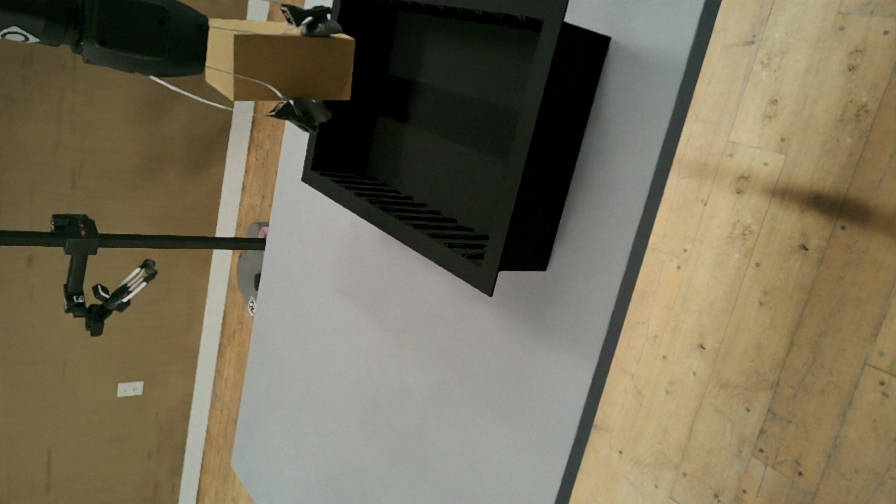

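>>> {"api": "execute_actions", "payload": {
  "actions": [
    {"r1":{"base":{"translate_m":-1.0},"joints":{"arm_m":0.2,"head_pan_rad":-2.2,"head_tilt_rad":-0.4}}}
  ],
  "cameras": []
}}

>>> {"api": "execute_actions", "payload": {
  "actions": [
    {"r1":{"base":{"translate_m":-0.8}}}
  ],
  "cameras": ["r1_head_camera"]
}}

Scene clock: 200.07 s.
r1.base_odometry: x=+0.803 y=+0.050 heading=+1.511 (m, m, rad; r1's odometry frame)
r1.turned_by_wheels: +0.000 (rad since the last result)
r1.turned_by_imu: -0.003 (rad since the last result)
r1.base_tilt: forward=+0.7 right=-0.7 (deg)
r1.lidar_m: 4.81 2.19 1.72 1.69 1.82 2.70 3.29 1.25 3.14 1.05 0.50 1.58
r1.head_depth_mm: - - - 3023 2382 1818 1447 / - - - 3277 2383 1821 1469 / - - - 3275 2385 1800 1453 / - - - 3283 2384 1812 1452 / - - 3502 3429 2396 1817 1460 / 2844 - 3295 3326 2403 1808 1462 / 2721 - 3074 3187 2375 1805 1461
r1.base_status: done
r1.joint_positions: lift_m=+1.100 arm_m=+0.200 wrist_yaw_rad=+0.000 wrist_pitch_rad=-1.499 wrist_roll_rad=-0.003 gripper_m=+0.021 head_pan_rad=-2.193 head_tilt_rad=-0.408
r1.joint_status: all done
r1.motor_effort: left_wheel=-3(7) right_wheel=+2(3) lift_m=+23(23) arm_m=-5(6) wrist_yaw_rad=-1(0) wrist_pitch_rad=+0(0) wrist_roll_rad=+0(0) gripper_m=-22(21) head_pan_rad=-1(26) head_tilt_rad=+3(27) (%)
r1.hand_pose: x=-0.0216 y=-0.3398 z=+0.9811 quat_wxyz=(+0.519, +0.482, -0.516, -0.481) (m; r1's base frame)
r1.wrist_depth_mm: 393 - 81 78 76 - - / 396 - 81 78 76 - - / 406 - 82 79 77 - - / 461 - 82 79 78 - - / - - 82 79 - - - / - - 83 80 78 - - / - - - 80 - - -
r2.base_odometry: x=+0.000 y=+0.000 heading=+0.000 (m, m, rad; r2's odometry frame)
r2.turned_by_wheels: +0.000 (rad since the last result)
r2.turned_by_imu: -0.001 (rad since the last result)
r2.base_tilt: forward=+0.7 right=-0.2 (deg)
r2.lidar_m: 4.02 1.32 1.48 3.45 1.61 0.86 0.72 0.72 0.81 1.32 3.48 3.92
r2.head_depth_mm: 3528 3707 3978 1487 2146 1686 1453 / 3698 3932 - 1572 2352 1680 1453 / 3850 - - 1673 2352 1716 1449 / - - 2135 2815 2297 1773 1436 / - - 2326 2880 2298 1761 1438 / - - 2280 2766 2097 1777 1430 / - - - 3065 2187 1746 1419
r2.base_status: not commanded
r2.joint_positions: lift_m=+0.598 arm_m=+0.001 wrist_yaw_rad=+3.025 wrist_pitch_rad=-0.504 wrist_roll_rad=+0.016 gripper_m=+0.037 head_pan_rad=+0.793 head_tilt_rad=-0.395
r2.joint_status: not commanded
r2.motor_effort: left_wheel=+1(0) right_wheel=-1(1) lift_m=+21(21) arm_m=-1(0) wrist_yaw_rad=+0(0) wrist_pitch_rad=+5(5) wrist_roll_rad=+1(1) gripper_m=+0(1) head_pan_rad=+3(6) head_tilt_rad=-2(2) (%)
r2.hand_pose: x=+0.0036 y=+0.0655 z=+0.5922 quat_wxyz=(+0.217, +0.699, +0.134, +0.668) (m; r2's base frame)
r2.wrist_depth_mm: - - - - - - - / - - - - - - - / - - - - - - - / - - - - - - - / - 979 - 992 977 976 928 / 855 867 - 857 - 815 819 / 752 758 717 742 728 724 721
pictures: none
No camera images: the call's "cameras" was empty. Leave "cameras" out to get every camera's image.

Scene clock: 209.30 s.
r1.base_odometry: x=+0.755 y=-0.748 heading=+1.511 (m, m, rad; r1's odometry frame)
r1.turned_by_wheels: +0.000 (rad since the last result)
r1.turned_by_imu: -0.002 (rad since the last result)
r1.base_tilt: forward=+0.7 right=-0.6 (deg)
r1.lidar_m: 2.60 2.30 1.81 1.78 1.90 2.54 2.50 2.68 0.62 2.99 1.50 1.19
r1.head_depth_mm: - - - 3036 2386 1814 1458 / - - - 3278 2378 1810 1460 / - - - 3306 2401 1805 1466 / - - - 3253 715 1824 1470 / - - 3386 3476 700 1674 1358 / 2753 - 3241 3245 2179 1814 1463 / 2625 - 3016 3108 2359 1791 1468
r1.base_status: done
r1.joint_positions: lift_m=+1.100 arm_m=+0.200 wrist_yaw_rad=+0.000 wrist_pitch_rad=-1.499 wrist_roll_rad=-0.003 gripper_m=+0.021 head_pan_rad=-2.193 head_tilt_rad=-0.408
r1.joint_status: not commanded
r1.motor_effort: left_wheel=-3(8) right_wheel=+2(4) lift_m=+23(23) arm_m=-6(4) wrist_yaw_rad=-1(1) wrist_pitch_rad=+0(0) wrist_roll_rad=+0(0) gripper_m=-23(22) head_pan_rad=-2(3) head_tilt_rad=+3(4) (%)
r1.hand_pose: x=-0.0216 y=-0.3398 z=+0.9811 quat_wxyz=(+0.519, +0.482, -0.516, -0.481) (m; r1's base frame)
r1.wrist_depth_mm: - - 81 78 77 - 375 / - - 81 78 76 - - / - - 81 79 77 - - / - - 82 79 78 - - / - - 82 79 - - - / - - 83 80 78 - - / - - - 80 - - -
r2.base_odometry: x=+0.000 y=+0.000 heading=+0.000 (m, m, rad; r2's odometry frame)
r2.turned_by_wheels: +0.000 (rad since the last result)
r2.turned_by_imu: -0.001 (rad since the last result)
r2.base_tilt: forward=+0.6 right=-0.3 (deg)
r2.lidar_m: 4.00 1.32 1.48 3.47 1.60 0.86 0.72 0.72 0.81 1.32 3.48 3.91
r2.head_depth_mm: 3587 3677 3986 1499 2174 1706 1455 / 3713 3937 - 1582 2315 1675 1452 / 3933 - - 1684 2320 1723 1448 / - - 2147 2777 2316 1786 1441 / - - 2337 2878 2273 1770 1426 / - - 2284 2718 2103 1761 1440 / - - - 3214 2165 1737 1421
r2.base_status: not commanded
r2.joint_positions: lift_m=+0.598 arm_m=+0.001 wrist_yaw_rad=+3.025 wrist_pitch_rad=-0.504 wrist_roll_rad=+0.016 gripper_m=+0.037 head_pan_rad=+0.793 head_tilt_rad=-0.395
r2.joint_status: not commanded
r2.motor_effort: left_wheel=+1(1) right_wheel=-1(0) lift_m=+21(21) arm_m=+0(0) wrist_yaw_rad=+0(0) wrist_pitch_rad=+5(5) wrist_roll_rad=+0(0) gripper_m=-1(1) head_pan_rad=+4(4) head_tilt_rad=-2(2) (%)
r2.hand_pose: x=+0.0036 y=+0.0655 z=+0.5922 quat_wxyz=(+0.217, +0.699, +0.134, +0.668) (m; r2's base frame)
r2.wrist_depth_mm: - - - - - - - / - - - - - - - / - - - - - - - / - - - - - - - / - - - 971 982 956 930 / 882 886 - 823 - 843 811 / 747 768 715 755 742 736 719
pictures: r1_head_camera (sideways: a quarter turn clockwise sets it upright)
Images, in order (width x height): r1_head_camera 896x504.

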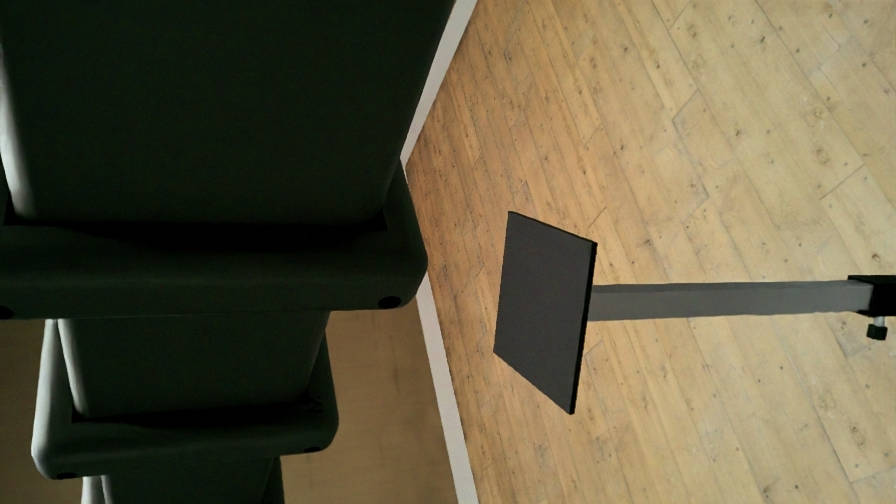

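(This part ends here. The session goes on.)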